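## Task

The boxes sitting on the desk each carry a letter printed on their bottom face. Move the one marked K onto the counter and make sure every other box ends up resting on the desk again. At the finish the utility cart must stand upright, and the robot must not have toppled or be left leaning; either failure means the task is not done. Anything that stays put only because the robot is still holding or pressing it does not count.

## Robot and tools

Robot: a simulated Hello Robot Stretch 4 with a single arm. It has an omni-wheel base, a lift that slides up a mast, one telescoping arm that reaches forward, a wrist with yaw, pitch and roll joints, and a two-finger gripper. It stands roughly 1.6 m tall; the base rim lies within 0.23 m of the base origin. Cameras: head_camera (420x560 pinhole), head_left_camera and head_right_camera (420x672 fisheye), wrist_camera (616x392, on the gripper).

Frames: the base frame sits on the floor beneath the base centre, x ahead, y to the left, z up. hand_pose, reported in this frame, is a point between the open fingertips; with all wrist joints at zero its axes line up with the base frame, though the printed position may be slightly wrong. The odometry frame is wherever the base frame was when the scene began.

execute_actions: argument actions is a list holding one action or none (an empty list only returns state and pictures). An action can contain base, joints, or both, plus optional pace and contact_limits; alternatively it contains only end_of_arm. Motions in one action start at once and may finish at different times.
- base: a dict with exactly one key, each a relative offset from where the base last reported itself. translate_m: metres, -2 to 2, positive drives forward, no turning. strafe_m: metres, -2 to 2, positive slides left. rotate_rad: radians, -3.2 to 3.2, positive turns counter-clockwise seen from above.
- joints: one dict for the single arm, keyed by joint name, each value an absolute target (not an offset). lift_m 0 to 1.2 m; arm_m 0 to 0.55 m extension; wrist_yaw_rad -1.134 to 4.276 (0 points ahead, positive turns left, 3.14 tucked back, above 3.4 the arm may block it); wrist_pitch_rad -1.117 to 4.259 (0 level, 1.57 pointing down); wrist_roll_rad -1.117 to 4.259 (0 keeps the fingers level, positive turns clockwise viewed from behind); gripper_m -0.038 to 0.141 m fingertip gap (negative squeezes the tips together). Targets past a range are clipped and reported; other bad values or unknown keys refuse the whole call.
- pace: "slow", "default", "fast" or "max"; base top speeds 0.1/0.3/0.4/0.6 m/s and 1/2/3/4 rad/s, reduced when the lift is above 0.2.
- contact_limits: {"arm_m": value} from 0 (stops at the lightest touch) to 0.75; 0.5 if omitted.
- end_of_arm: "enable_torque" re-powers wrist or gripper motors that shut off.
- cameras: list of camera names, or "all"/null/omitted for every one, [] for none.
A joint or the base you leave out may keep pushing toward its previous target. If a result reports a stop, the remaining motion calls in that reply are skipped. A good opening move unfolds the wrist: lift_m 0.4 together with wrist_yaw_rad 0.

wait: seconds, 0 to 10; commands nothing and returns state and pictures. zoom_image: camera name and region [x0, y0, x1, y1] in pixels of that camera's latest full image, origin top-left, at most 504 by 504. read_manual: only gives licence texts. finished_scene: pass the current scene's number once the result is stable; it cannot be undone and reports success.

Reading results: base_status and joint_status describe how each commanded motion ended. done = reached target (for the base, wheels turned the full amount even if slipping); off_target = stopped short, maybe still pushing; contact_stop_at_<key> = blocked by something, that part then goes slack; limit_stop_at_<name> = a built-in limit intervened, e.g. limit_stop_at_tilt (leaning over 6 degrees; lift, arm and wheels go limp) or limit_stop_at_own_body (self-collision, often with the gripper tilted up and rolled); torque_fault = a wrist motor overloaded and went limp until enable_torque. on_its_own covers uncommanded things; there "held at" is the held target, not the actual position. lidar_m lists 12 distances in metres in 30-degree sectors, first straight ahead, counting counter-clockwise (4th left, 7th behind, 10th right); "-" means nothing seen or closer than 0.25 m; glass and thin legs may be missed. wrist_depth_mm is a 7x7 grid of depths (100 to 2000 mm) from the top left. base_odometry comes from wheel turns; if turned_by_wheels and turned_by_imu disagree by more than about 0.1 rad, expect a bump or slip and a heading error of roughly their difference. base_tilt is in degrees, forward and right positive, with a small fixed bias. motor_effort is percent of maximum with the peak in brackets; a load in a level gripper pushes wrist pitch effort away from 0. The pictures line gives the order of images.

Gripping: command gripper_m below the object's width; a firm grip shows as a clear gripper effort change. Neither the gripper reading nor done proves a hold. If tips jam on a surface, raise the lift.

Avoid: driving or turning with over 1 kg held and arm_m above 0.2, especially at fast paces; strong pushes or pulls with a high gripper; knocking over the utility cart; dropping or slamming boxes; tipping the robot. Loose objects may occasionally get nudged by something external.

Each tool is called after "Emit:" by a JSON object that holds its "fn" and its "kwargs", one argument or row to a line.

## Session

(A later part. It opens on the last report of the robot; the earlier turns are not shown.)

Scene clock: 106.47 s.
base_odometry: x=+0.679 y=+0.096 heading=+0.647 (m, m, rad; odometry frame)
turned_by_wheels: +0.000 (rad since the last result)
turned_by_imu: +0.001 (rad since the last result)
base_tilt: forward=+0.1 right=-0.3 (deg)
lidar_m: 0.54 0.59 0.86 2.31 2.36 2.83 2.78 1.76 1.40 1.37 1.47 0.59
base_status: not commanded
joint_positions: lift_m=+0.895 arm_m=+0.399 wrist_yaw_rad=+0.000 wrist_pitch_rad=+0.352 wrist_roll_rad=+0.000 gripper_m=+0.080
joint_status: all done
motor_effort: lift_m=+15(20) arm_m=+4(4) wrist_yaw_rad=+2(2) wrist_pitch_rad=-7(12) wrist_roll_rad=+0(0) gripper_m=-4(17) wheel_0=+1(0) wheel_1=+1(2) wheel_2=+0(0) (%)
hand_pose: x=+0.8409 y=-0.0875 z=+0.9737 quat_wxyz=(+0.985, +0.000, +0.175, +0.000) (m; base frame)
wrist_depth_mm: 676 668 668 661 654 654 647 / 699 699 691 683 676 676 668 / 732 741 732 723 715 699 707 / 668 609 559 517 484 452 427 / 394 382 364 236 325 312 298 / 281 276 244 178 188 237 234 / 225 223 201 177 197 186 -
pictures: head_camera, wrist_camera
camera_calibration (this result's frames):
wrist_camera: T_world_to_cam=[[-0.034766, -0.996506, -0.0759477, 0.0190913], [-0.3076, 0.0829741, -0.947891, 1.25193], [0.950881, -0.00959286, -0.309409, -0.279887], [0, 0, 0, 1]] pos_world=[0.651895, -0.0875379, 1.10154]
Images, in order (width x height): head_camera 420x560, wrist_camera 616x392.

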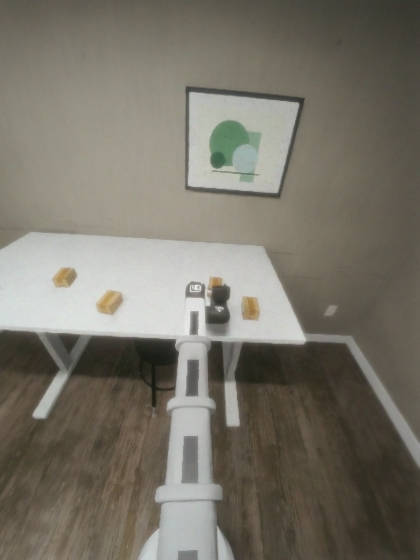

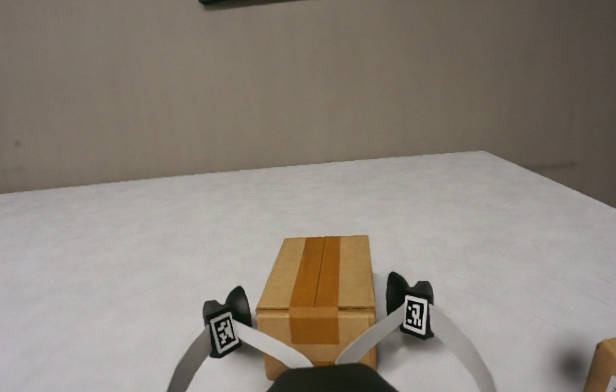

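Emit:
{"fn": "execute_actions", "kwargs": {
  "actions": [
    {"joints":{"lift_m":0.955,"gripper_m":0.095},"pace":"max"}
  ],
  "cameras": []
}}

Emit:
{"fn": "execute_actions", "kwargs": {
  "actions": [
    {"base":{"strafe_m":-0.134},"joints":{"arm_m":0.265},"pace":"max"}
  ],
  "cameras": ["wrist_camera"]
}}

Scene clock: 113.30 s.
base_odometry: x=+0.679 y=+0.096 heading=+0.647 (m, m, rad; odometry frame)
turned_by_wheels: +0.000 (rad since the last result)
turned_by_imu: +0.001 (rad since the last result)
base_tilt: forward=+0.2 right=-0.2 (deg)
lidar_m: 0.55 0.60 0.84 2.32 2.33 2.87 2.76 1.76 1.41 1.38 1.47 0.58
base_status: not commanded
joint_positions: lift_m=+0.955 arm_m=+0.399 wrist_yaw_rad=+0.000 wrist_pitch_rad=+0.352 wrist_roll_rad=+0.000 gripper_m=+0.095
joint_status: all done
motor_effort: lift_m=+24(31) arm_m=+5(5) wrist_yaw_rad=+1(1) wrist_pitch_rad=-8(8) wrist_roll_rad=+0(1) gripper_m=+3(0) wheel_0=+1(0) wheel_1=+1(2) wheel_2=+0(0) (%)
hand_pose: x=+0.8409 y=-0.0875 z=+1.0334 quat_wxyz=(+0.985, +0.000, +0.175, +0.000) (m; base frame)
wrist_depth_mm: 668 668 661 661 654 647 640 / 699 699 699 691 683 676 676 / 732 732 732 723 715 707 707 / 768 768 750 715 668 634 741 / 549 530 504 480 459 433 415 / 389 382 349 345 222 324 314 / 314 307 278 216 273 258 -
pictures: none
No camera images: the call's "cameras" was empty. Leave "cameras" out to get every camera's image.

Scene clock: 114.80 s.
base_odometry: x=+0.760 y=-0.011 heading=+0.647 (m, m, rad; odometry frame)
turned_by_wheels: +0.000 (rad since the last result)
turned_by_imu: +0.001 (rad since the last result)
base_tilt: forward=+0.2 right=-0.2 (deg)
lidar_m: 0.56 0.59 0.86 2.45 2.48 2.88 2.80 1.66 1.29 1.25 1.32 0.57
base_status: done
joint_positions: lift_m=+0.955 arm_m=+0.266 wrist_yaw_rad=+0.000 wrist_pitch_rad=+0.352 wrist_roll_rad=+0.000 gripper_m=+0.095
joint_status: all done
motor_effort: lift_m=+24(24) arm_m=-4(4) wrist_yaw_rad=+3(1) wrist_pitch_rad=-7(7) wrist_roll_rad=+1(1) gripper_m=-3(1) wheel_0=+1(13) wheel_1=-1(9) wheel_2=+0(4) (%)
hand_pose: x=+0.7075 y=-0.0875 z=+1.0334 quat_wxyz=(+0.985, +0.000, +0.175, +0.000) (m; base frame)
wrist_depth_mm: 798 778 768 768 768 768 759 / 820 820 809 820 809 798 788 / 866 866 866 854 842 842 831 / 891 854 778 715 676 878 878 / 549 530 469 484 459 917 917 / 389 345 324 359 222 325 960 / 314 309 279 217 273 259 -
pictures: wrist_camera
camera_calibration (this result's frames):
wrist_camera: T_world_to_cam=[[-0.0347852, -0.996506, -0.0759336, 0.0189853], [-0.307985, 0.0829706, -0.947766, 1.26757], [0.950755, -0.00958179, -0.309795, -0.134074], [0, 0, 0, 1]] pos_world=[0.518526, -0.0875369, 1.16127]
Images, in order (width x height): wrist_camera 616x392.

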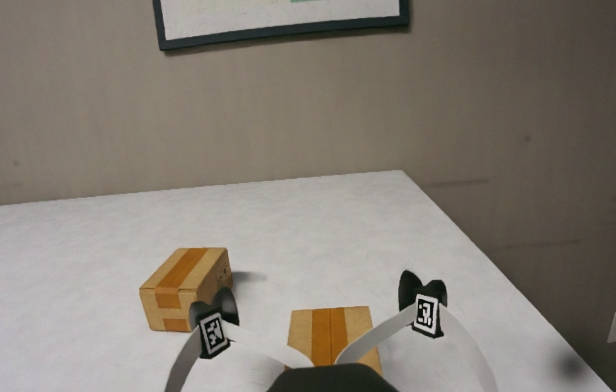

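Emit:
{"fn": "execute_actions", "kwargs": {
  "actions": [
    {"joints":{"lift_m":0.896,"gripper_m":0.088},"pace":"fast"}
  ],
  "cameras": ["wrist_camera"]
}}

Scene clock: 118.17 s.
base_odometry: x=+0.760 y=-0.011 heading=+0.647 (m, m, rad; odometry frame)
turned_by_wheels: +0.000 (rad since the last result)
turned_by_imu: +0.001 (rad since the last result)
base_tilt: forward=+0.1 right=-0.3 (deg)
lidar_m: 0.57 0.58 0.85 2.45 2.49 2.88 2.79 1.69 1.29 1.24 1.32 0.59
base_status: not commanded
joint_positions: lift_m=+0.896 arm_m=+0.266 wrist_yaw_rad=+0.000 wrist_pitch_rad=+0.352 wrist_roll_rad=+0.000 gripper_m=+0.088
joint_status: all done
motor_effort: lift_m=+15(20) arm_m=-5(4) wrist_yaw_rad=+2(2) wrist_pitch_rad=-10(9) wrist_roll_rad=+0(1) gripper_m=-2(5) wheel_0=+1(1) wheel_1=-1(1) wheel_2=+0(0) (%)
hand_pose: x=+0.7075 y=-0.0875 z=+0.9751 quat_wxyz=(+0.985, +0.000, +0.175, +0.000) (m; base frame)
wrist_depth_mm: 788 788 778 778 778 768 759 / 820 831 820 820 809 809 798 / 866 866 854 842 831 842 831 / 676 615 564 521 492 866 878 / 402 315 342 242 327 315 904 / 283 278 259 179 188 240 236 / 228 225 203 178 191 189 -
pictures: wrist_camera
camera_calibration (this result's frames):
wrist_camera: T_world_to_cam=[[-0.0347776, -0.996506, -0.0759371, 0.0145577], [-0.307889, 0.0829705, -0.947798, 1.2123], [0.950786, -0.0095819, -0.309699, -0.152255], [0, 0, 0, 1]] pos_world=[0.518521, -0.0875369, 1.10296]
Images, in order (width x height): wrist_camera 616x392.

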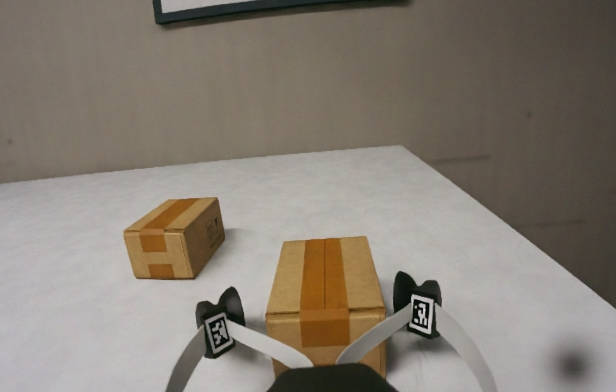

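Emit:
{"fn": "execute_actions", "kwargs": {
  "actions": [
    {"joints":{"gripper_m":0.03}}
  ],
  "cameras": ["wrist_camera"]
}}

Emit:
{"fn": "execute_actions", "kwargs": {
  "actions": [
    {"joints":{"wrist_pitch_rad":-1.05,"wrist_roll_rad":2.3,"lift_m":0.92},"pace":"fast"}
  ],
  "cameras": ["head_camera"]
}}

Emit:
{"fn": "zoom_image", "kwargs": {
  "camera": "head_camera",
  "region": [185, 190, 275, 280]
}}

Scene clock: 121.90 s.
base_odometry: x=+0.760 y=-0.011 heading=+0.647 (m, m, rad; odometry frame)
turned_by_wheels: +0.000 (rad since the last result)
turned_by_imu: +0.001 (rad since the last result)
base_tilt: forward=+0.1 right=-0.4 (deg)
lidar_m: 0.56 0.57 0.86 2.44 2.45 2.87 2.81 1.68 1.29 1.23 1.34 0.59
base_status: not commanded
joint_positions: lift_m=+0.896 arm_m=+0.266 wrist_yaw_rad=+0.000 wrist_pitch_rad=+0.353 wrist_roll_rad=+0.000 gripper_m=+0.030
joint_status: all done
motor_effort: lift_m=+15(15) arm_m=-4(5) wrist_yaw_rad=+1(2) wrist_pitch_rad=-10(9) wrist_roll_rad=+0(0) gripper_m=-13(9) wheel_0=+1(1) wheel_1=-1(1) wheel_2=+0(0) (%)
hand_pose: x=+0.7075 y=-0.0875 z=+0.9749 quat_wxyz=(+0.984, +0.000, +0.175, +0.000) (m; base frame)
wrist_depth_mm: 788 788 788 778 768 768 759 / 820 831 809 809 809 798 788 / 878 854 842 854 831 842 831 / 668 609 564 521 484 866 878 / 399 315 342 232 327 315 917 / 283 277 259 171 186 238 235 / 227 224 180 169 193 186 -
pictures: wrist_camera
camera_calibration (this result's frames):
wrist_camera: T_world_to_cam=[[-0.0348192, -0.996506, -0.0759176, 0.0145549], [-0.308418, 0.0829702, -0.947626, 1.21234], [0.950614, -0.00958125, -0.310229, -0.151609], [0, 0, 0, 1]] pos_world=[0.518536, -0.0875369, 1.10292]
Images, in order (width x height): wrist_camera 616x392.

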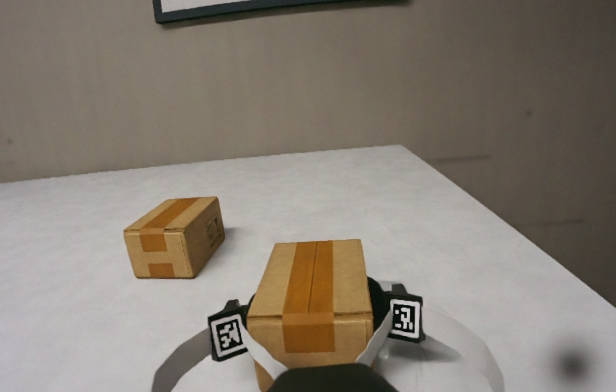

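Scene clock: 123.77 s.
base_odometry: x=+0.760 y=-0.011 heading=+0.647 (m, m, rad; odometry frame)
turned_by_wheels: +0.000 (rad since the last result)
turned_by_imu: +0.001 (rad since the last result)
base_tilt: forward=+0.0 right=-0.3 (deg)
lidar_m: 0.55 0.60 0.86 2.46 2.48 2.87 2.78 1.66 1.28 1.25 1.35 0.57
base_status: not commanded
joint_positions: lift_m=+0.920 arm_m=+0.266 wrist_yaw_rad=+0.000 wrist_pitch_rad=-1.048 wrist_roll_rad=+2.300 gripper_m=+0.030
joint_status: all done
motor_effort: lift_m=+25(23) arm_m=-5(4) wrist_yaw_rad=+2(3) wrist_pitch_rad=-6(17) wrist_roll_rad=+2(5) gripper_m=-13(8) wheel_0=+1(1) wheel_1=-1(1) wheel_2=+0(0) (%)
hand_pose: x=+0.5807 y=-0.0874 z=+1.3478 quat_wxyz=(+0.354, +0.790, -0.205, +0.457) (m; base frame)
wrist_depth_mm: 1336 1537 1255 1042 866 750 676 / 1397 1499 1464 1182 991 820 723 / 1281 1430 1537 1366 1118 917 820 / 1205 1336 1430 1537 1308 1060 931 / 1138 1229 1336 232 1499 1205 1042 / 1078 1160 1205 172 186 1397 1205 / 1025 1078 180 169 1397 1499 1366
pictures: head_camera
Images, in order (width x height): head_camera 420x560.

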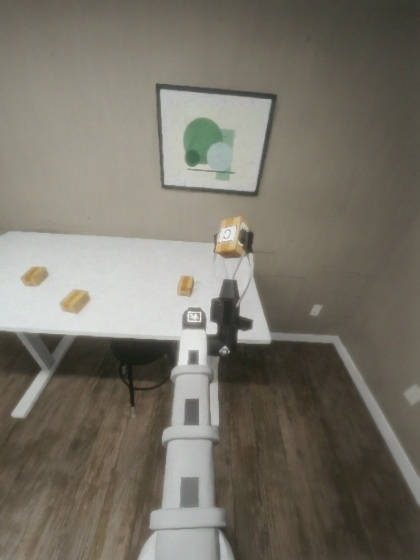

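Region (185, 190, 275, 280) of head_camera's 420x560 image, scaled by 5.600, with more detail than that image has.

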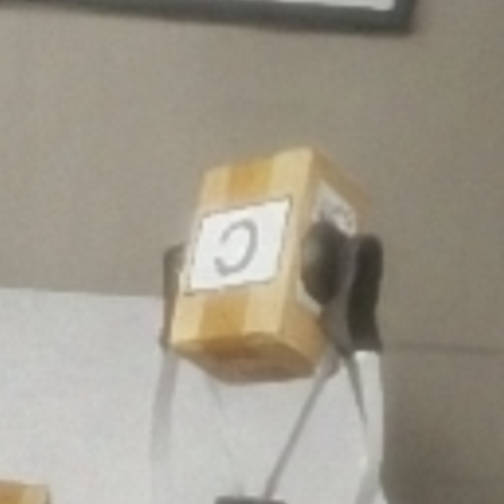

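Emit:
{"fn": "execute_actions", "kwargs": {
  "actions": [
    {"base":{"strafe_m":0.415},"joints":{"wrist_pitch_rad":0.2,"wrist_roll_rad":0},"pace":"max"}
  ],
  "cameras": ["head_camera"]
}}

Emit:
{"fn": "execute_actions", "kwargs": {
  "actions": [
    {"joints":{"wrist_pitch_rad":0.35,"lift_m":0.898}}
  ],
  "cameras": ["wrist_camera"]
}}

Scene clock: 129.47 s.
base_odometry: x=+0.510 y=+0.321 heading=+0.647 (m, m, rad; odometry frame)
turned_by_wheels: +0.000 (rad since the last result)
turned_by_imu: +0.001 (rad since the last result)
base_tilt: forward=+0.1 right=-0.2 (deg)
lidar_m: 0.57 0.57 0.86 2.01 2.10 2.82 2.78 1.89 1.71 1.65 0.83 0.61
base_status: done
joint_positions: lift_m=+0.920 arm_m=+0.266 wrist_yaw_rad=+0.000 wrist_pitch_rad=+0.203 wrist_roll_rad=+0.000 gripper_m=+0.030
joint_status: all done
motor_effort: lift_m=+26(25) arm_m=-4(5) wrist_yaw_rad=+1(3) wrist_pitch_rad=-10(11) wrist_roll_rad=+0(4) gripper_m=-15(14) wheel_0=-2(9) wheel_1=+2(15) wheel_2=+0(1) (%)
hand_pose: x=+0.7192 y=-0.0875 z=+1.0396 quat_wxyz=(+0.995, +0.000, +0.101, +0.000) (m; base frame)
wrist_depth_mm: 854 854 842 831 798 788 778 / 878 866 854 842 831 831 831 / 904 878 878 866 866 854 842 / 931 904 904 891 891 866 854 / 768 723 668 232 564 530 466 / 455 445 410 172 186 366 345 / 343 249 179 169 279 267 -
pictures: head_camera
Images, in order (width x height): head_camera 420x560.

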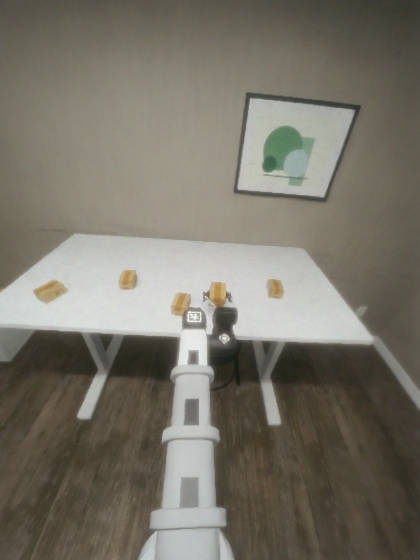

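Scene clock: 130.30 s.
base_odometry: x=+0.510 y=+0.321 heading=+0.647 (m, m, rad; odometry frame)
turned_by_wheels: +0.000 (rad since the last result)
turned_by_imu: +0.000 (rad since the last result)
base_tilt: forward=+0.1 right=-0.3 (deg)
lidar_m: 0.57 0.61 0.86 2.03 2.12 2.85 2.75 1.95 1.70 1.66 0.80 0.59
base_status: not commanded
joint_positions: lift_m=+0.898 arm_m=+0.266 wrist_yaw_rad=+0.000 wrist_pitch_rad=+0.353 wrist_roll_rad=+0.000 gripper_m=+0.030
joint_status: all done
motor_effort: lift_m=+15(21) arm_m=-4(4) wrist_yaw_rad=+2(3) wrist_pitch_rad=-11(8) wrist_roll_rad=+0(0) gripper_m=-12(15) wheel_0=-2(2) wheel_1=+2(1) wheel_2=+0(0) (%)
hand_pose: x=+0.7074 y=-0.0875 z=+0.9769 quat_wxyz=(+0.984, +0.000, +0.176, +0.000) (m; base frame)
wrist_depth_mm: 809 809 809 798 798 788 788 / 842 842 842 831 831 820 809 / 904 891 878 878 854 820 759 / 676 621 564 525 488 455 366 / 402 265 370 232 332 319 304 / 196 216 263 171 186 242 237 / 194 199 180 169 195 189 -
pictures: wrist_camera
camera_calibration (this result's frames):
wrist_camera: T_world_to_cam=[[-0.0348863, -0.996489, -0.0761147, 0.014948], [-0.308563, 0.08318, -0.94756, 1.21424], [0.950564, -0.00957069, -0.310381, -0.150728], [0, 0, 0, 1]] pos_world=[0.518466, -0.0875471, 1.10492]
Images, in order (width x height): wrist_camera 616x392.

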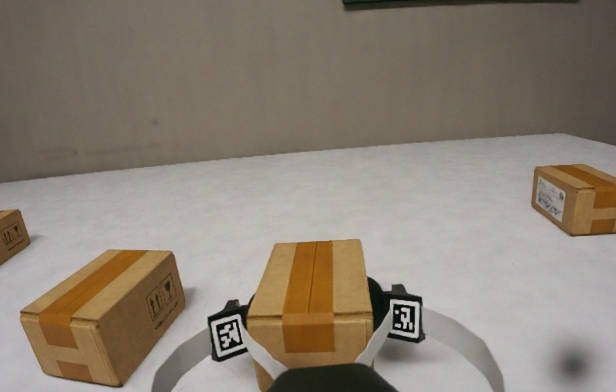

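Emit:
{"fn": "execute_actions", "kwargs": {
  "actions": [
    {"joints":{"gripper_m":0.078,"lift_m":0.894}}
  ],
  "cameras": ["wrist_camera"]
}}

Emit:
{"fn": "execute_actions", "kwargs": {
  "actions": [
    {"joints":{"lift_m":0.955,"gripper_m":0.095},"pace":"max"}
  ],
  "cameras": ["head_camera"]
}}

Emit:
{"fn": "zoom_image", "kwargs": {
  "camera": "head_camera",
  "region": [20, 250, 240, 330]
}}

Scene clock: 133.40 s.
base_odometry: x=+0.510 y=+0.321 heading=+0.647 (m, m, rad; odometry frame)
turned_by_wheels: +0.000 (rad since the last result)
turned_by_imu: +0.001 (rad since the last result)
base_tilt: forward=+0.0 right=-0.2 (deg)
lidar_m: 0.57 0.61 0.87 2.03 2.12 2.83 2.79 1.94 1.70 1.66 0.82 0.61
base_status: not commanded
joint_positions: lift_m=+0.894 arm_m=+0.266 wrist_yaw_rad=+0.000 wrist_pitch_rad=+0.352 wrist_roll_rad=+0.000 gripper_m=+0.078
joint_status: all done
motor_effort: lift_m=+15(24) arm_m=-4(4) wrist_yaw_rad=+3(2) wrist_pitch_rad=-7(11) wrist_roll_rad=+0(1) gripper_m=+2(11) wheel_0=-2(2) wheel_1=+1(2) wheel_2=+0(0) (%)
hand_pose: x=+0.7075 y=-0.0875 z=+0.9732 quat_wxyz=(+0.985, +0.000, +0.175, +0.000) (m; base frame)
wrist_depth_mm: 809 809 809 798 798 788 778 / 854 842 842 842 831 820 809 / 891 878 866 854 854 809 750 / 661 603 559 517 484 449 366 / 394 258 362 236 325 312 298 / 190 213 244 179 187 237 233 / 194 204 201 179 196 186 -
pictures: wrist_camera
camera_calibration (this result's frames):
wrist_camera: T_world_to_cam=[[-0.0347563, -0.996501, -0.076008, 0.0144708], [-0.307593, 0.0830284, -0.947888, 1.21036], [0.950883, -0.00956549, -0.309403, -0.153158], [0, 0, 0, 1]] pos_world=[0.518435, -0.0875388, 1.10099]
Images, in order (width x height): wrist_camera 616x392.

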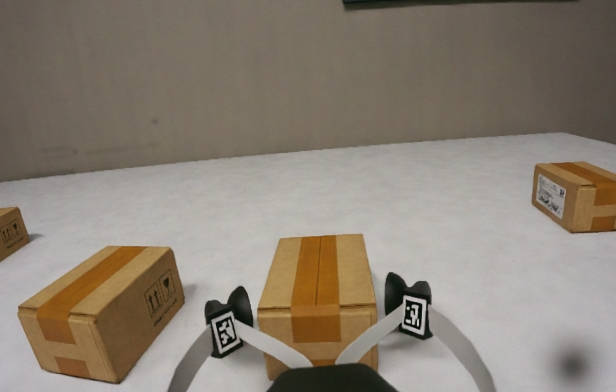

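Scene clock: 134.33 s.
base_odometry: x=+0.510 y=+0.321 heading=+0.647 (m, m, rad; odometry frame)
turned_by_wheels: +0.000 (rad since the last result)
turned_by_imu: +0.000 (rad since the last result)
base_tilt: forward=+0.1 right=-0.5 (deg)
lidar_m: 0.57 0.61 0.88 2.01 2.09 2.83 2.78 1.90 1.72 1.65 0.79 0.60
base_status: not commanded
joint_positions: lift_m=+0.955 arm_m=+0.266 wrist_yaw_rad=+0.000 wrist_pitch_rad=+0.352 wrist_roll_rad=+0.000 gripper_m=+0.095
joint_status: all done
motor_effort: lift_m=+23(28) arm_m=-4(4) wrist_yaw_rad=+2(4) wrist_pitch_rad=-7(10) wrist_roll_rad=+0(0) gripper_m=+0(4) wheel_0=-2(2) wheel_1=+1(2) wheel_2=+0(0) (%)
hand_pose: x=+0.7075 y=-0.0875 z=+1.0335 quat_wxyz=(+0.985, +0.000, +0.175, +0.000) (m; base frame)
wrist_depth_mm: 820 809 809 798 798 788 778 / 842 854 842 842 831 820 820 / 878 891 878 878 866 854 842 / 917 854 778 715 676 627 591 / 549 530 504 480 459 433 370 / 392 382 334 347 223 324 317 / 314 238 278 216 273 259 -
pictures: head_camera
Images, in order (width x height): head_camera 420x560.

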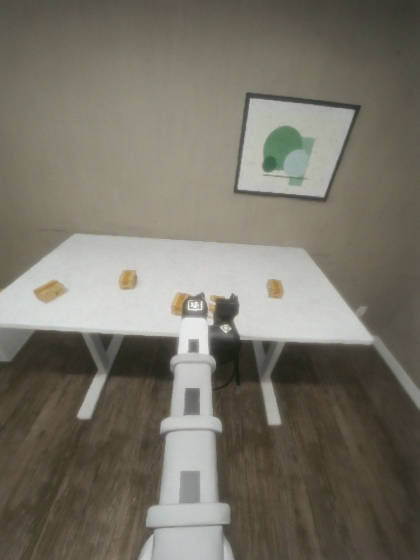

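Region (20, 250, 240, 330) of head_camera's 420x560 image, scaled by 2.291, with more detail than that image has; it fills the top 183 rows of this view, and the rest is white.

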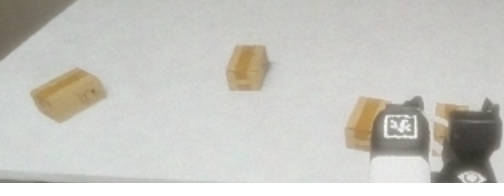

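Emit:
{"fn": "zoom_image", "kwargs": {
  "camera": "head_camera",
  "region": [20, 250, 160, 320]
}}

Region (20, 250, 160, 320) of head_camera's 420x560 image, scaled by 3.600, with more detail than that image has.

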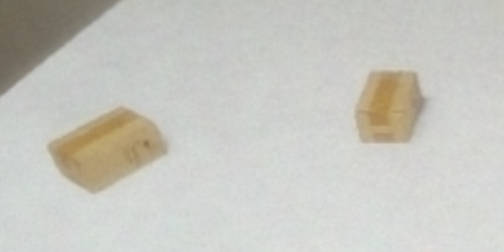

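Emit:
{"fn": "execute_actions", "kwargs": {
  "actions": [
    {"base":{"strafe_m":0.41},"joints":{"arm_m":0.43},"pace":"max"}
  ],
  "cameras": ["wrist_camera","head_camera"]
}}

Scene clock: 140.50 s.
base_odometry: x=+0.263 y=+0.648 heading=+0.647 (m, m, rad; odometry frame)
turned_by_wheels: +0.000 (rad since the last result)
turned_by_imu: +0.001 (rad since the last result)
base_tilt: forward=+0.2 right=-0.4 (deg)
lidar_m: 0.58 0.63 1.50 1.61 1.75 1.86 2.72 2.45 2.12 2.06 0.81 0.60
base_status: done
joint_positions: lift_m=+0.955 arm_m=+0.429 wrist_yaw_rad=+0.000 wrist_pitch_rad=+0.352 wrist_roll_rad=+0.000 gripper_m=+0.095
joint_status: all done
motor_effort: lift_m=+23(24) arm_m=+5(3) wrist_yaw_rad=+0(2) wrist_pitch_rad=-7(8) wrist_roll_rad=+0(0) gripper_m=-2(1) wheel_0=-1(11) wheel_1=+2(13) wheel_2=+0(3) (%)
hand_pose: x=+0.8709 y=-0.0874 z=+1.0334 quat_wxyz=(+0.985, +0.000, +0.175, +0.000) (m; base frame)
wrist_depth_mm: 676 676 676 668 661 661 654 / 707 707 699 699 691 683 683 / 741 741 741 732 732 723 715 / 788 768 759 723 676 627 597 / 554 530 504 484 455 433 415 / 389 382 349 362 222 324 315 / 314 309 278 216 228 258 -
pictures: head_camera, wrist_camera
camera_calibration (this result's frames):
wrist_camera: T_world_to_cam=[[-0.0345548, -0.996509, -0.076001, 0.0246044], [-0.307804, 0.0829614, -0.947826, 1.31783], [0.950822, -0.00935854, -0.309596, -0.289591], [0, 0, 0, 1]] pos_world=[0.681834, -0.087521, 1.16129]
Images, in order (width x height): head_camera 420x560, wrist_camera 616x392.

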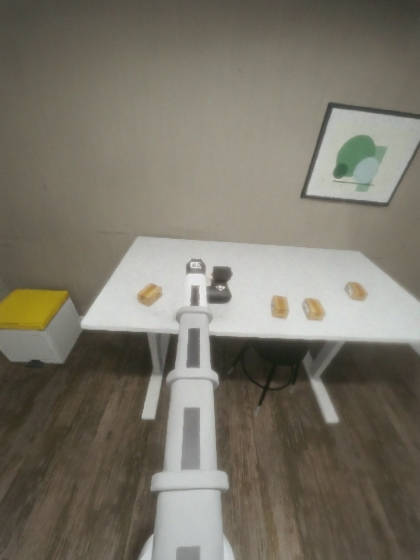

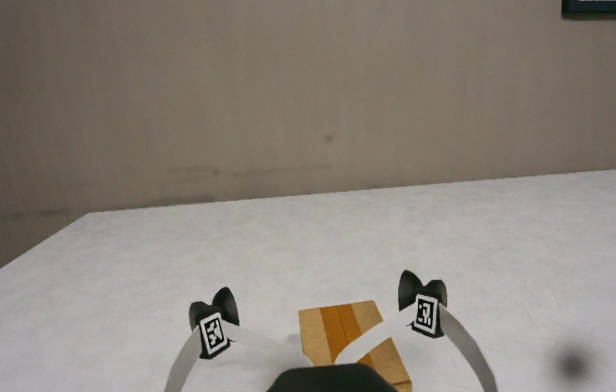

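Emit:
{"fn": "execute_actions", "kwargs": {
  "actions": [
    {"joints":{"lift_m":0.897,"wrist_yaw_rad":-0.05,"arm_m":0.425,"gripper_m":0.10},"pace":"fast"}
  ],
  "cameras": ["wrist_camera"]
}}

Scene clock: 143.30 s.
base_odometry: x=+0.263 y=+0.648 heading=+0.647 (m, m, rad; odometry frame)
turned_by_wheels: +0.000 (rad since the last result)
turned_by_imu: +0.001 (rad since the last result)
base_tilt: forward=+0.1 right=-0.4 (deg)
lidar_m: 0.58 0.61 1.47 1.63 1.77 1.86 2.73 2.43 2.14 2.06 0.82 0.59
base_status: not commanded
joint_positions: lift_m=+0.897 arm_m=+0.426 wrist_yaw_rad=-0.049 wrist_pitch_rad=+0.352 wrist_roll_rad=+0.000 gripper_m=+0.100
joint_status: all done
motor_effort: lift_m=+15(17) arm_m=-5(7) wrist_yaw_rad=+1(3) wrist_pitch_rad=-7(8) wrist_roll_rad=+1(0) gripper_m=-1(1) wheel_0=-1(1) wheel_1=+2(2) wheel_2=+0(0) (%)
hand_pose: x=+0.8629 y=-0.1007 z=+0.9761 quat_wxyz=(+0.984, +0.004, +0.175, -0.024) (m; base frame)
wrist_depth_mm: 661 676 676 683 683 683 683 / 691 699 699 707 707 715 715 / 723 732 741 741 732 732 741 / 676 621 564 525 492 459 436 / 402 389 370 242 332 315 303 / 285 279 257 189 191 235 236 / 229 226 204 161 200 190 -
pictures: wrist_camera
camera_calibration (this result's frames):
wrist_camera: T_world_to_cam=[[-0.0838757, -0.993574, -0.0759972, 0.0495615], [-0.303406, 0.0981088, -0.947797, 1.25984], [0.949162, -0.0564391, -0.309686, -0.303093], [0, 0, 0, 1]] pos_world=[0.674085, -0.0914647, 1.10398]
Images, in order (width x height): wrist_camera 616x392.

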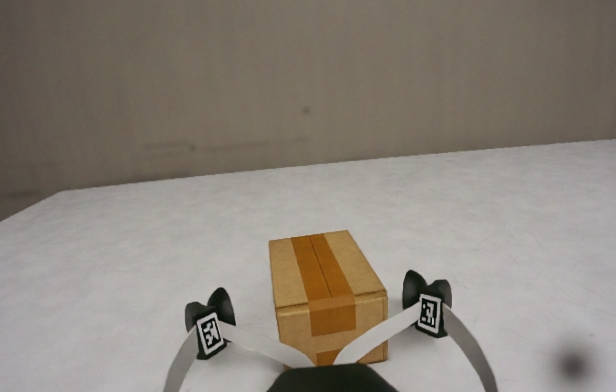

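Emit:
{"fn": "execute_actions", "kwargs": {
  "actions": [
    {"joints":{"gripper_m":0.028,"arm_m":0.436}}
  ],
  "cameras": ["wrist_camera"]
}}

Emit:
{"fn": "execute_actions", "kwargs": {
  "actions": [
    {"joints":{"wrist_pitch_rad":-1.05,"wrist_roll_rad":2.3,"lift_m":0.92,"wrist_yaw_rad":0},"pace":"fast"}
  ],
  "cameras": ["head_camera"]
}}

Emit:
{"fn": "zoom_image", "kwargs": {
  "camera": "head_camera",
  "region": [185, 170, 275, 260]
}}

Scene clock: 147.37 s.
base_odometry: x=+0.263 y=+0.648 heading=+0.647 (m, m, rad; odometry frame)
turned_by_wheels: +0.000 (rad since the last result)
turned_by_imu: +0.001 (rad since the last result)
base_tilt: forward=+0.1 right=-0.3 (deg)
lidar_m: 0.58 0.62 1.49 1.61 1.76 1.86 2.73 2.42 2.12 2.07 0.82 0.61
base_status: not commanded
joint_positions: lift_m=+0.897 arm_m=+0.435 wrist_yaw_rad=-0.050 wrist_pitch_rad=+0.353 wrist_roll_rad=+0.000 gripper_m=+0.028
joint_status: all done
motor_effort: lift_m=+15(15) arm_m=+5(5) wrist_yaw_rad=+1(0) wrist_pitch_rad=-10(12) wrist_roll_rad=+0(0) gripper_m=-14(15) wheel_0=-1(1) wheel_1=+2(2) wheel_2=+0(0) (%)
hand_pose: x=+0.8721 y=-0.1008 z=+0.9759 quat_wxyz=(+0.984, +0.004, +0.176, -0.024) (m; base frame)
wrist_depth_mm: 661 654 668 661 668 676 676 / 683 691 699 699 699 707 707 / 715 715 732 732 732 723 723 / 668 609 564 521 488 452 433 / 399 384 366 232 330 315 301 / 283 279 260 173 184 239 236 / 228 225 185 170 190 187 -
pictures: wrist_camera
camera_calibration (this result's frames):
wrist_camera: T_world_to_cam=[[-0.0842173, -0.993548, -0.0759648, 0.050515], [-0.304259, 0.0982352, -0.947511, 1.26287], [0.948859, -0.0566838, -0.310569, -0.310801], [0, 0, 0, 1]] pos_world=[0.683402, -0.0914871, 1.1039]
Images, in order (width x height): wrist_camera 616x392.

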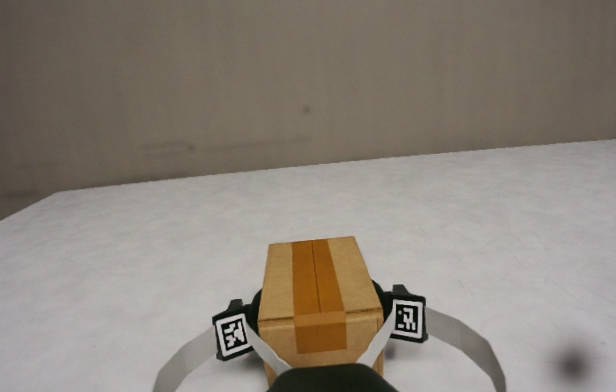

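Scene clock: 149.23 s.
base_odometry: x=+0.263 y=+0.648 heading=+0.647 (m, m, rad; odometry frame)
turned_by_wheels: +0.000 (rad since the last result)
turned_by_imu: +0.001 (rad since the last result)
base_tilt: forward=+0.2 right=-0.3 (deg)
lidar_m: 0.56 0.61 1.43 1.63 1.76 1.88 2.75 2.40 2.12 2.07 0.81 0.60
base_status: not commanded
joint_positions: lift_m=+0.920 arm_m=+0.435 wrist_yaw_rad=+0.000 wrist_pitch_rad=-1.048 wrist_roll_rad=+2.300 gripper_m=+0.028
joint_status: all done
motor_effort: lift_m=+25(28) arm_m=+4(5) wrist_yaw_rad=+2(9) wrist_pitch_rad=-8(18) wrist_roll_rad=+2(6) gripper_m=-13(13) wheel_0=-1(1) wheel_1=+2(2) wheel_2=+0(0) (%)
hand_pose: x=+0.7502 y=-0.0875 z=+1.3478 quat_wxyz=(+0.354, +0.790, -0.205, +0.457) (m; base frame)
wrist_depth_mm: 1499 1308 1060 891 759 661 597 / 1397 1464 1229 1008 842 723 634 / 1308 1397 1464 1160 960 809 707 / 1205 1336 1430 1397 1098 917 788 / 1138 1229 1336 231 1281 1060 891 / 1078 1160 1229 174 185 1182 1025 / 1025 1098 187 170 1397 1308 1160
pictures: head_camera
Images, in order (width x height): head_camera 420x560.

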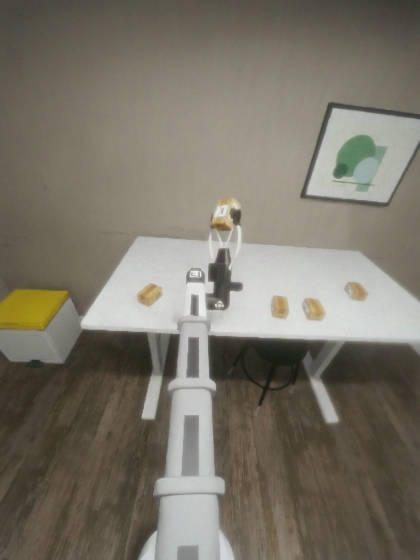

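Region (185, 170, 275, 260) of head_camera's 420x560 image, scaled by 5.600, with more detail than that image has.

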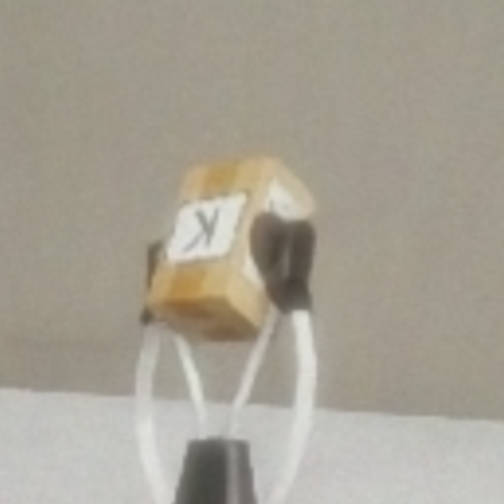

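Emit:
{"fn": "execute_actions", "kwargs": {
  "actions": [
    {"base":{"rotate_rad":-1.4},"joints":{"arm_m":0.0,"wrist_roll_rad":0,"wrist_pitch_rad":-0.6},"pace":"fast"}
  ],
  "cameras": ["head_right_camera","head_camera"]
}}

Scene clock: 159.87 s.
base_odometry: x=+0.263 y=+0.648 heading=-0.752 (m, m, rad; odometry frame)
turned_by_wheels: -1.399 (rad since the last result)
turned_by_imu: -1.383 (rad since the last result)
base_tilt: forward=+0.2 right=-0.4 (deg)
lidar_m: 2.06 0.70 0.60 0.58 0.66 1.63 1.62 1.75 2.72 2.71 2.24 2.07
base_status: done
joint_positions: lift_m=+0.920 arm_m=+0.002 wrist_yaw_rad=+0.000 wrist_pitch_rad=-0.597 wrist_roll_rad=+0.000 gripper_m=+0.028
joint_status: all done
joint sent to its limit — the command would take arm_m past its lower limit, so that joint was sent only as far as its limit.
motor_effort: lift_m=+25(25) arm_m=-4(6) wrist_yaw_rad=+2(1) wrist_pitch_rad=-10(12) wrist_roll_rad=+0(4) gripper_m=-14(17) wheel_0=+5(11) wheel_1=+4(9) wheel_2=+2(10) (%)
hand_pose: x=+0.4115 y=-0.0875 z=+1.2601 quat_wxyz=(+0.956, +0.000, -0.294, +0.000) (m; base frame)
wrist_depth_mm: 1205 1255 1229 1336 1366 1366 1366 / 1397 1430 1464 1499 1537 1576 1576 / 1576 1708 1756 1756 1808 1863 1863 / 1661 1983 - - - - 1983 / 1576 - - 232 - 1921 1808 / 1537 - - 174 184 1756 1661 / 1464 1808 185 170 1661 1576 1537
pictures: head_camera, head_right_camera
Images, in order (width x height): head_camera 420x560, head_right_camera 420x672.

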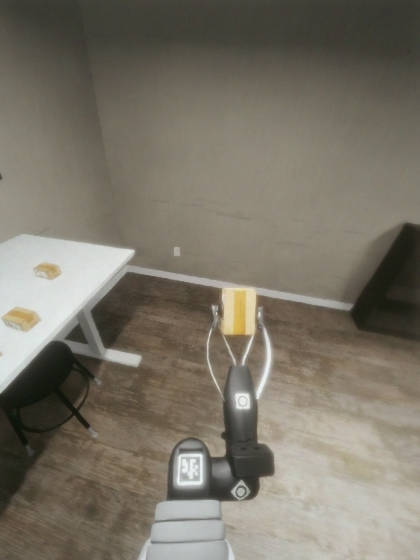

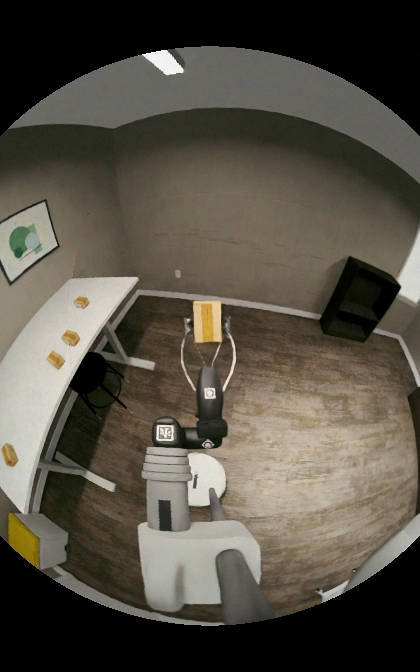

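Emit:
{"fn": "execute_actions", "kwargs": {
  "actions": [
    {"base":{"rotate_rad":-1.7},"joints":{"lift_m":0.25,"wrist_pitch_rad":0.0},"pace":"fast"}
  ],
  "cameras": ["head_right_camera","head_camera","wrist_camera"]
}}

Scene clock: 164.00 s.
base_odometry: x=+0.263 y=+0.648 heading=-2.452 (m, m, rad; odometry frame)
turned_by_wheels: -1.700 (rad since the last result)
turned_by_imu: -1.681 (rad since the last result)
base_tilt: forward=+0.0 right=-0.4 (deg)
lidar_m: 2.70 2.28 2.11 2.07 0.80 0.60 0.59 0.62 1.54 1.60 1.76 1.93
base_status: done
joint_positions: lift_m=+0.250 arm_m=+0.002 wrist_yaw_rad=+0.000 wrist_pitch_rad=+0.004 wrist_roll_rad=+0.000 gripper_m=+0.028
joint_status: all done
motor_effort: lift_m=+15(24) arm_m=-4(5) wrist_yaw_rad=+1(3) wrist_pitch_rad=-13(11) wrist_roll_rad=+0(1) gripper_m=-12(11) wheel_0=+2(11) wheel_1=+3(10) wheel_2=+1(8) (%)
hand_pose: x=+0.4614 y=-0.0874 z=+0.4275 quat_wxyz=(+1.000, +0.000, +0.002, +0.000) (m; base frame)
wrist_depth_mm: - - - - - - - / - - - - - - - / - - - - - - - / - - - - - - - / - - - 232 - - - / - - 1808 174 185 1537 1366 / 1366 1336 185 171 976 946 976
pictures: head_camera, head_right_camera, wrist_camera
camera_calibration (this result's frames):
wrist_camera: T_world_to_cam=[[-0.00667249, -0.996495, -0.0833889, -0.0453396], [0.0342516, 0.083114, -0.995951, 0.480257], [0.999391, -0.00950169, 0.033577, -0.257029], [0, 0, 0, 1]] pos_world=[0.240121, -0.0875389, 0.483162]
Images, in order (width x height): head_camera 420x560, head_right_camera 420x672, wrist_camera 616x392.

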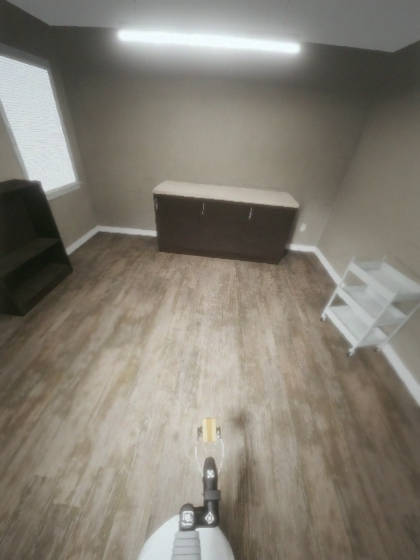

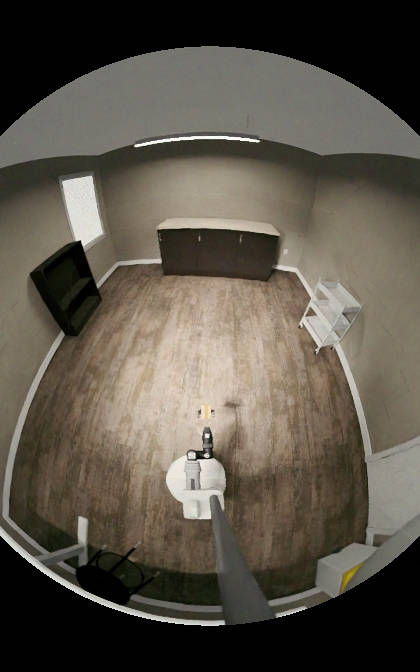

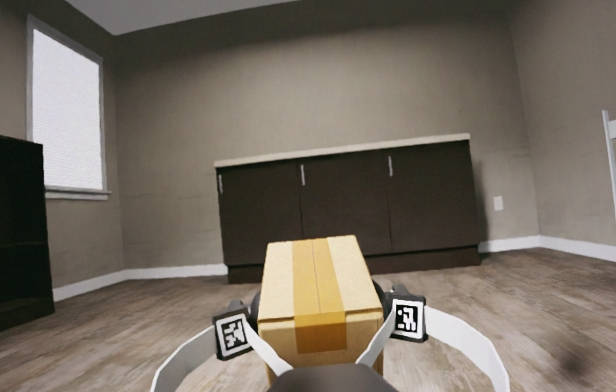

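Emit:
{"fn": "execute_actions", "kwargs": {
  "actions": [
    {"base":{"translate_m":2.0},"joints":{"lift_m":0.95,"wrist_pitch_rad":0.35,"arm_m":0.2},"pace":"max"}
  ],
  "cameras": ["head_camera","wrist_camera"]
}}

Scene clock: 172.37 s.
base_odometry: x=-1.280 y=-0.625 heading=-2.452 (m, m, rad; odometry frame)
turned_by_wheels: +0.000 (rad since the last result)
turned_by_imu: -0.001 (rad since the last result)
base_tilt: forward=+0.1 right=-0.3 (deg)
lidar_m: 0.72 0.80 1.85 1.56 1.70 3.03 3.53 2.42 1.37 1.59 0.93 0.73
base_status: done
joint_positions: lift_m=+0.950 arm_m=+0.199 wrist_yaw_rad=+0.000 wrist_pitch_rad=+0.353 wrist_roll_rad=+0.000 gripper_m=+0.028
joint_status: all done
motor_effort: lift_m=+24(30) arm_m=+4(5) wrist_yaw_rad=+1(3) wrist_pitch_rad=-11(13) wrist_roll_rad=+0(0) gripper_m=-12(14) wheel_0=+0(10) wheel_1=+2(10) wheel_2=+2(19) (%)
hand_pose: x=+0.6408 y=-0.0874 z=+1.0281 quat_wxyz=(+0.984, +0.000, +0.176, +0.000) (m; base frame)
wrist_depth_mm: 904 891 878 866 842 820 820 / 946 931 917 904 878 866 842 / 1008 976 960 946 931 904 891 / 1060 976 891 831 778 732 691 / 640 615 591 232 530 500 480 / 452 442 415 174 185 382 368 / 407 394 185 170 351 343 340
pictures: head_camera, wrist_camera
camera_calibration (this result's frames):
wrist_camera: T_world_to_cam=[[-0.0346529, -0.996501, -0.0760635, 0.0163838], [-0.308984, 0.0830629, -0.947433, 1.24229], [0.950436, -0.00932891, -0.310781, -0.0710437], [0, 0, 0, 1]] pos_world=[0.451937, -0.0875243, 1.15615]
Images, in order (width x height): head_camera 420x560, wrist_camera 616x392.

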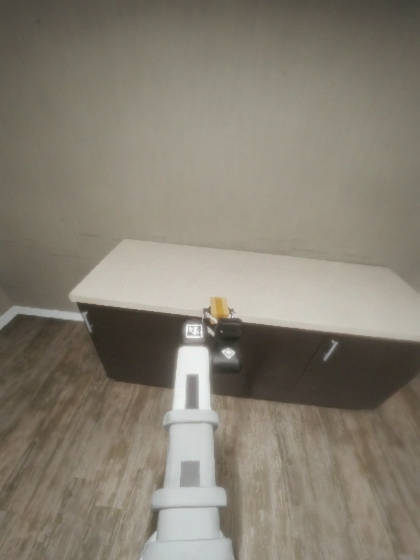

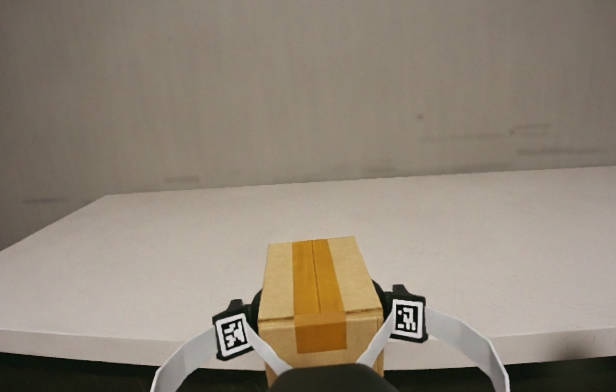

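Emit:
{"fn": "execute_actions", "kwargs": {
  "actions": [
    {"joints":{"lift_m":0.864,"arm_m":0.44},"pace":"fast"}
  ],
  "cameras": ["head_camera","wrist_camera"]
}}

Scene clock: 176.27 s.
base_odometry: x=-1.280 y=-0.625 heading=-2.452 (m, m, rad; odometry frame)
turned_by_wheels: +0.000 (rad since the last result)
turned_by_imu: +0.001 (rad since the last result)
base_tilt: forward=+0.3 right=-0.5 (deg)
lidar_m: 0.71 0.80 1.86 1.54 1.69 3.02 3.51 2.44 1.39 1.59 0.91 0.72
base_status: not commanded
joint_positions: lift_m=+0.864 arm_m=+0.439 wrist_yaw_rad=+0.000 wrist_pitch_rad=+0.353 wrist_roll_rad=+0.000 gripper_m=+0.028
joint_status: all done
motor_effort: lift_m=+16(22) arm_m=+5(5) wrist_yaw_rad=+0(3) wrist_pitch_rad=-12(13) wrist_roll_rad=+0(0) gripper_m=-12(16) wheel_0=+0(0) wheel_1=+2(2) wheel_2=+2(2) (%)
hand_pose: x=+0.8808 y=-0.0874 z=+0.9427 quat_wxyz=(+0.984, +0.000, +0.176, +0.000) (m; base frame)
wrist_depth_mm: 676 661 647 634 627 615 603 / 699 683 676 661 654 640 627 / 741 723 707 707 683 668 647 / 699 640 585 544 508 473 445 / 415 399 382 233 345 329 314 / 294 290 271 174 184 251 242 / 237 235 185 170 199 195 -
pictures: head_camera, wrist_camera
camera_calibration (this result's frames):
wrist_camera: T_world_to_cam=[[-0.034579, -0.996503, -0.0760633, 0.018163], [-0.308996, 0.0830399, -0.947431, 1.23559], [0.950435, -0.00925796, -0.310787, -0.325632], [0, 0, 0, 1]] pos_world=[0.691911, -0.0875182, 1.07081]
Images, in order (width x height): head_camera 420x560, wrist_camera 616x392.

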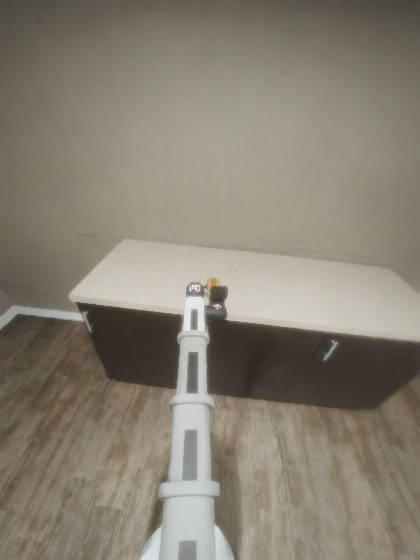

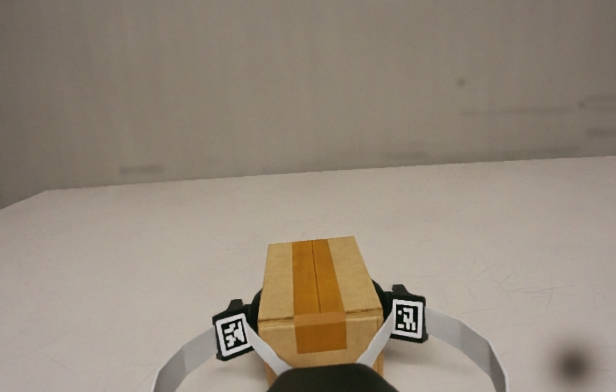

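Needs ~7 mm more.

Emit:
{"fn": "execute_actions", "kwargs": {
  "actions": [
    {"joints":{"lift_m":0.8555,"gripper_m":0.078}}
  ],
  "cameras": ["wrist_camera"]
}}

Emit:
{"fn": "execute_actions", "kwargs": {
  "actions": [
    {"joints":{"lift_m":0.92,"gripper_m":0.09},"pace":"max"}
  ],
  "cameras": ["wrist_camera","head_camera","head_left_camera"]
}}

Scene clock: 179.27 s.
base_odometry: x=-1.280 y=-0.625 heading=-2.452 (m, m, rad; odometry frame)
turned_by_wheels: +0.000 (rad since the last result)
turned_by_imu: +0.001 (rad since the last result)
base_tilt: forward=+0.0 right=-0.3 (deg)
lidar_m: 0.73 0.79 1.87 1.55 1.69 2.97 3.54 2.43 1.38 1.62 0.94 0.74
base_status: not commanded
joint_positions: lift_m=+0.856 arm_m=+0.439 wrist_yaw_rad=+0.000 wrist_pitch_rad=+0.352 wrist_roll_rad=+0.000 gripper_m=+0.078
joint_status: all done
motor_effort: lift_m=+15(17) arm_m=+4(5) wrist_yaw_rad=+2(1) wrist_pitch_rad=-7(12) wrist_roll_rad=-1(0) gripper_m=-3(15) wheel_0=+0(0) wheel_1=+3(2) wheel_2=+2(2) (%)
hand_pose: x=+0.8809 y=-0.0874 z=+0.9347 quat_wxyz=(+0.985, +0.000, +0.175, +0.000) (m; base frame)
wrist_depth_mm: 668 654 647 634 627 615 609 / 699 691 676 668 647 640 627 / 741 723 707 699 683 668 654 / 676 615 564 521 484 452 430 / 399 384 366 236 329 314 300 / 282 277 253 179 187 238 235 / 227 224 202 181 198 187 -
pictures: wrist_camera
camera_calibration (this result's frames):
wrist_camera: T_world_to_cam=[[-0.0344695, -0.996503, -0.0761133, 0.017506], [-0.307628, 0.0830401, -0.947876, 1.22722], [0.950882, -0.00925818, -0.309415, -0.329949], [0, 0, 0, 1]] pos_world=[0.691873, -0.0875182, 1.06249]
Images, in order (width x height): wrist_camera 616x392.

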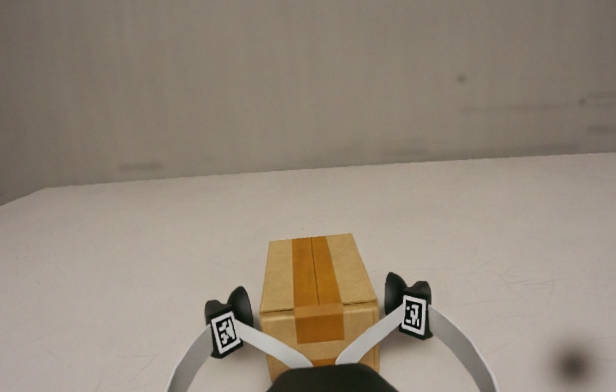

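Scene clock: 180.07 s.
base_odometry: x=-1.280 y=-0.625 heading=-2.452 (m, m, rad; odometry frame)
turned_by_wheels: +0.000 (rad since the last result)
turned_by_imu: +0.000 (rad since the last result)
base_tilt: forward=+0.1 right=-0.4 (deg)
lidar_m: 0.71 0.78 1.85 1.54 1.71 2.99 3.55 2.43 1.38 1.57 0.93 0.74
base_status: not commanded
joint_positions: lift_m=+0.920 arm_m=+0.439 wrist_yaw_rad=+0.000 wrist_pitch_rad=+0.352 wrist_roll_rad=+0.000 gripper_m=+0.090
joint_status: all done
motor_effort: lift_m=+24(23) arm_m=+5(5) wrist_yaw_rad=+2(2) wrist_pitch_rad=-7(9) wrist_roll_rad=+0(0) gripper_m=-5(1) wheel_0=+0(0) wheel_1=+2(2) wheel_2=+2(2) (%)
hand_pose: x=+0.8809 y=-0.0874 z=+0.9984 quat_wxyz=(+0.985, +0.000, +0.175, +0.000) (m; base frame)
wrist_depth_mm: 668 661 647 640 621 615 603 / 699 691 676 668 647 640 627 / 741 723 707 699 683 668 654 / 778 759 741 723 699 640 609 / 564 544 517 496 466 445 427 / 399 392 357 368 212 336 322 / 322 317 283 224 281 265 -
pictures: head_camera, head_left_camera, wrist_camera
camera_calibration (this result's frames):
wrist_camera: T_world_to_cam=[[-0.0344809, -0.996503, -0.0761081, 0.0223603], [-0.307771, 0.0830401, -0.94783, 1.28769], [0.950836, -0.00925825, -0.309558, -0.310041], [0, 0, 0, 1]] pos_world=[0.691882, -0.0875182, 1.12624]
Images, in order (width x height): head_camera 420x560, head_left_camera 420x672, wrist_camera 616x392.

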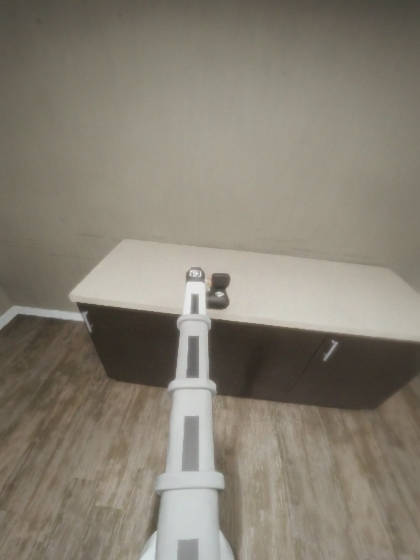

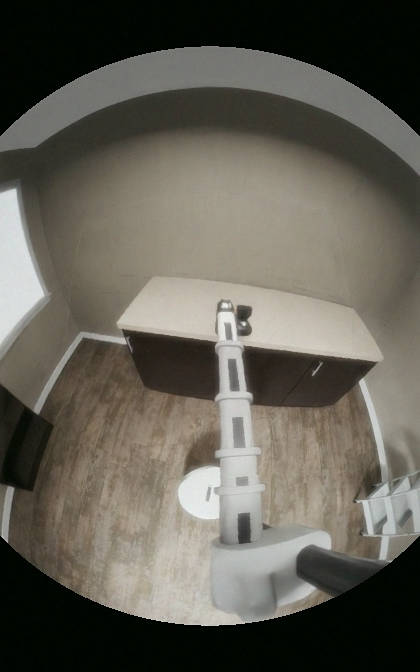

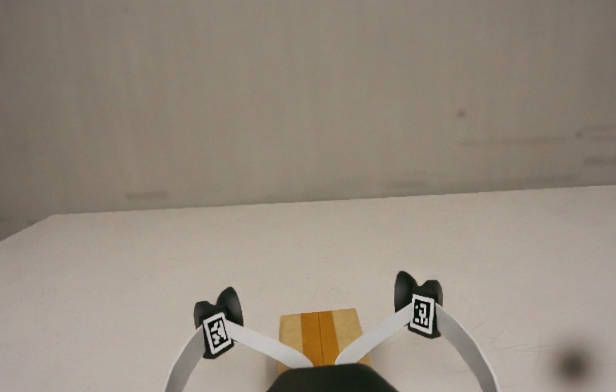

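Emit:
{"fn": "finished_scene", "kwargs": {
  "scene": 1
}}

The scene is finished: the task was done.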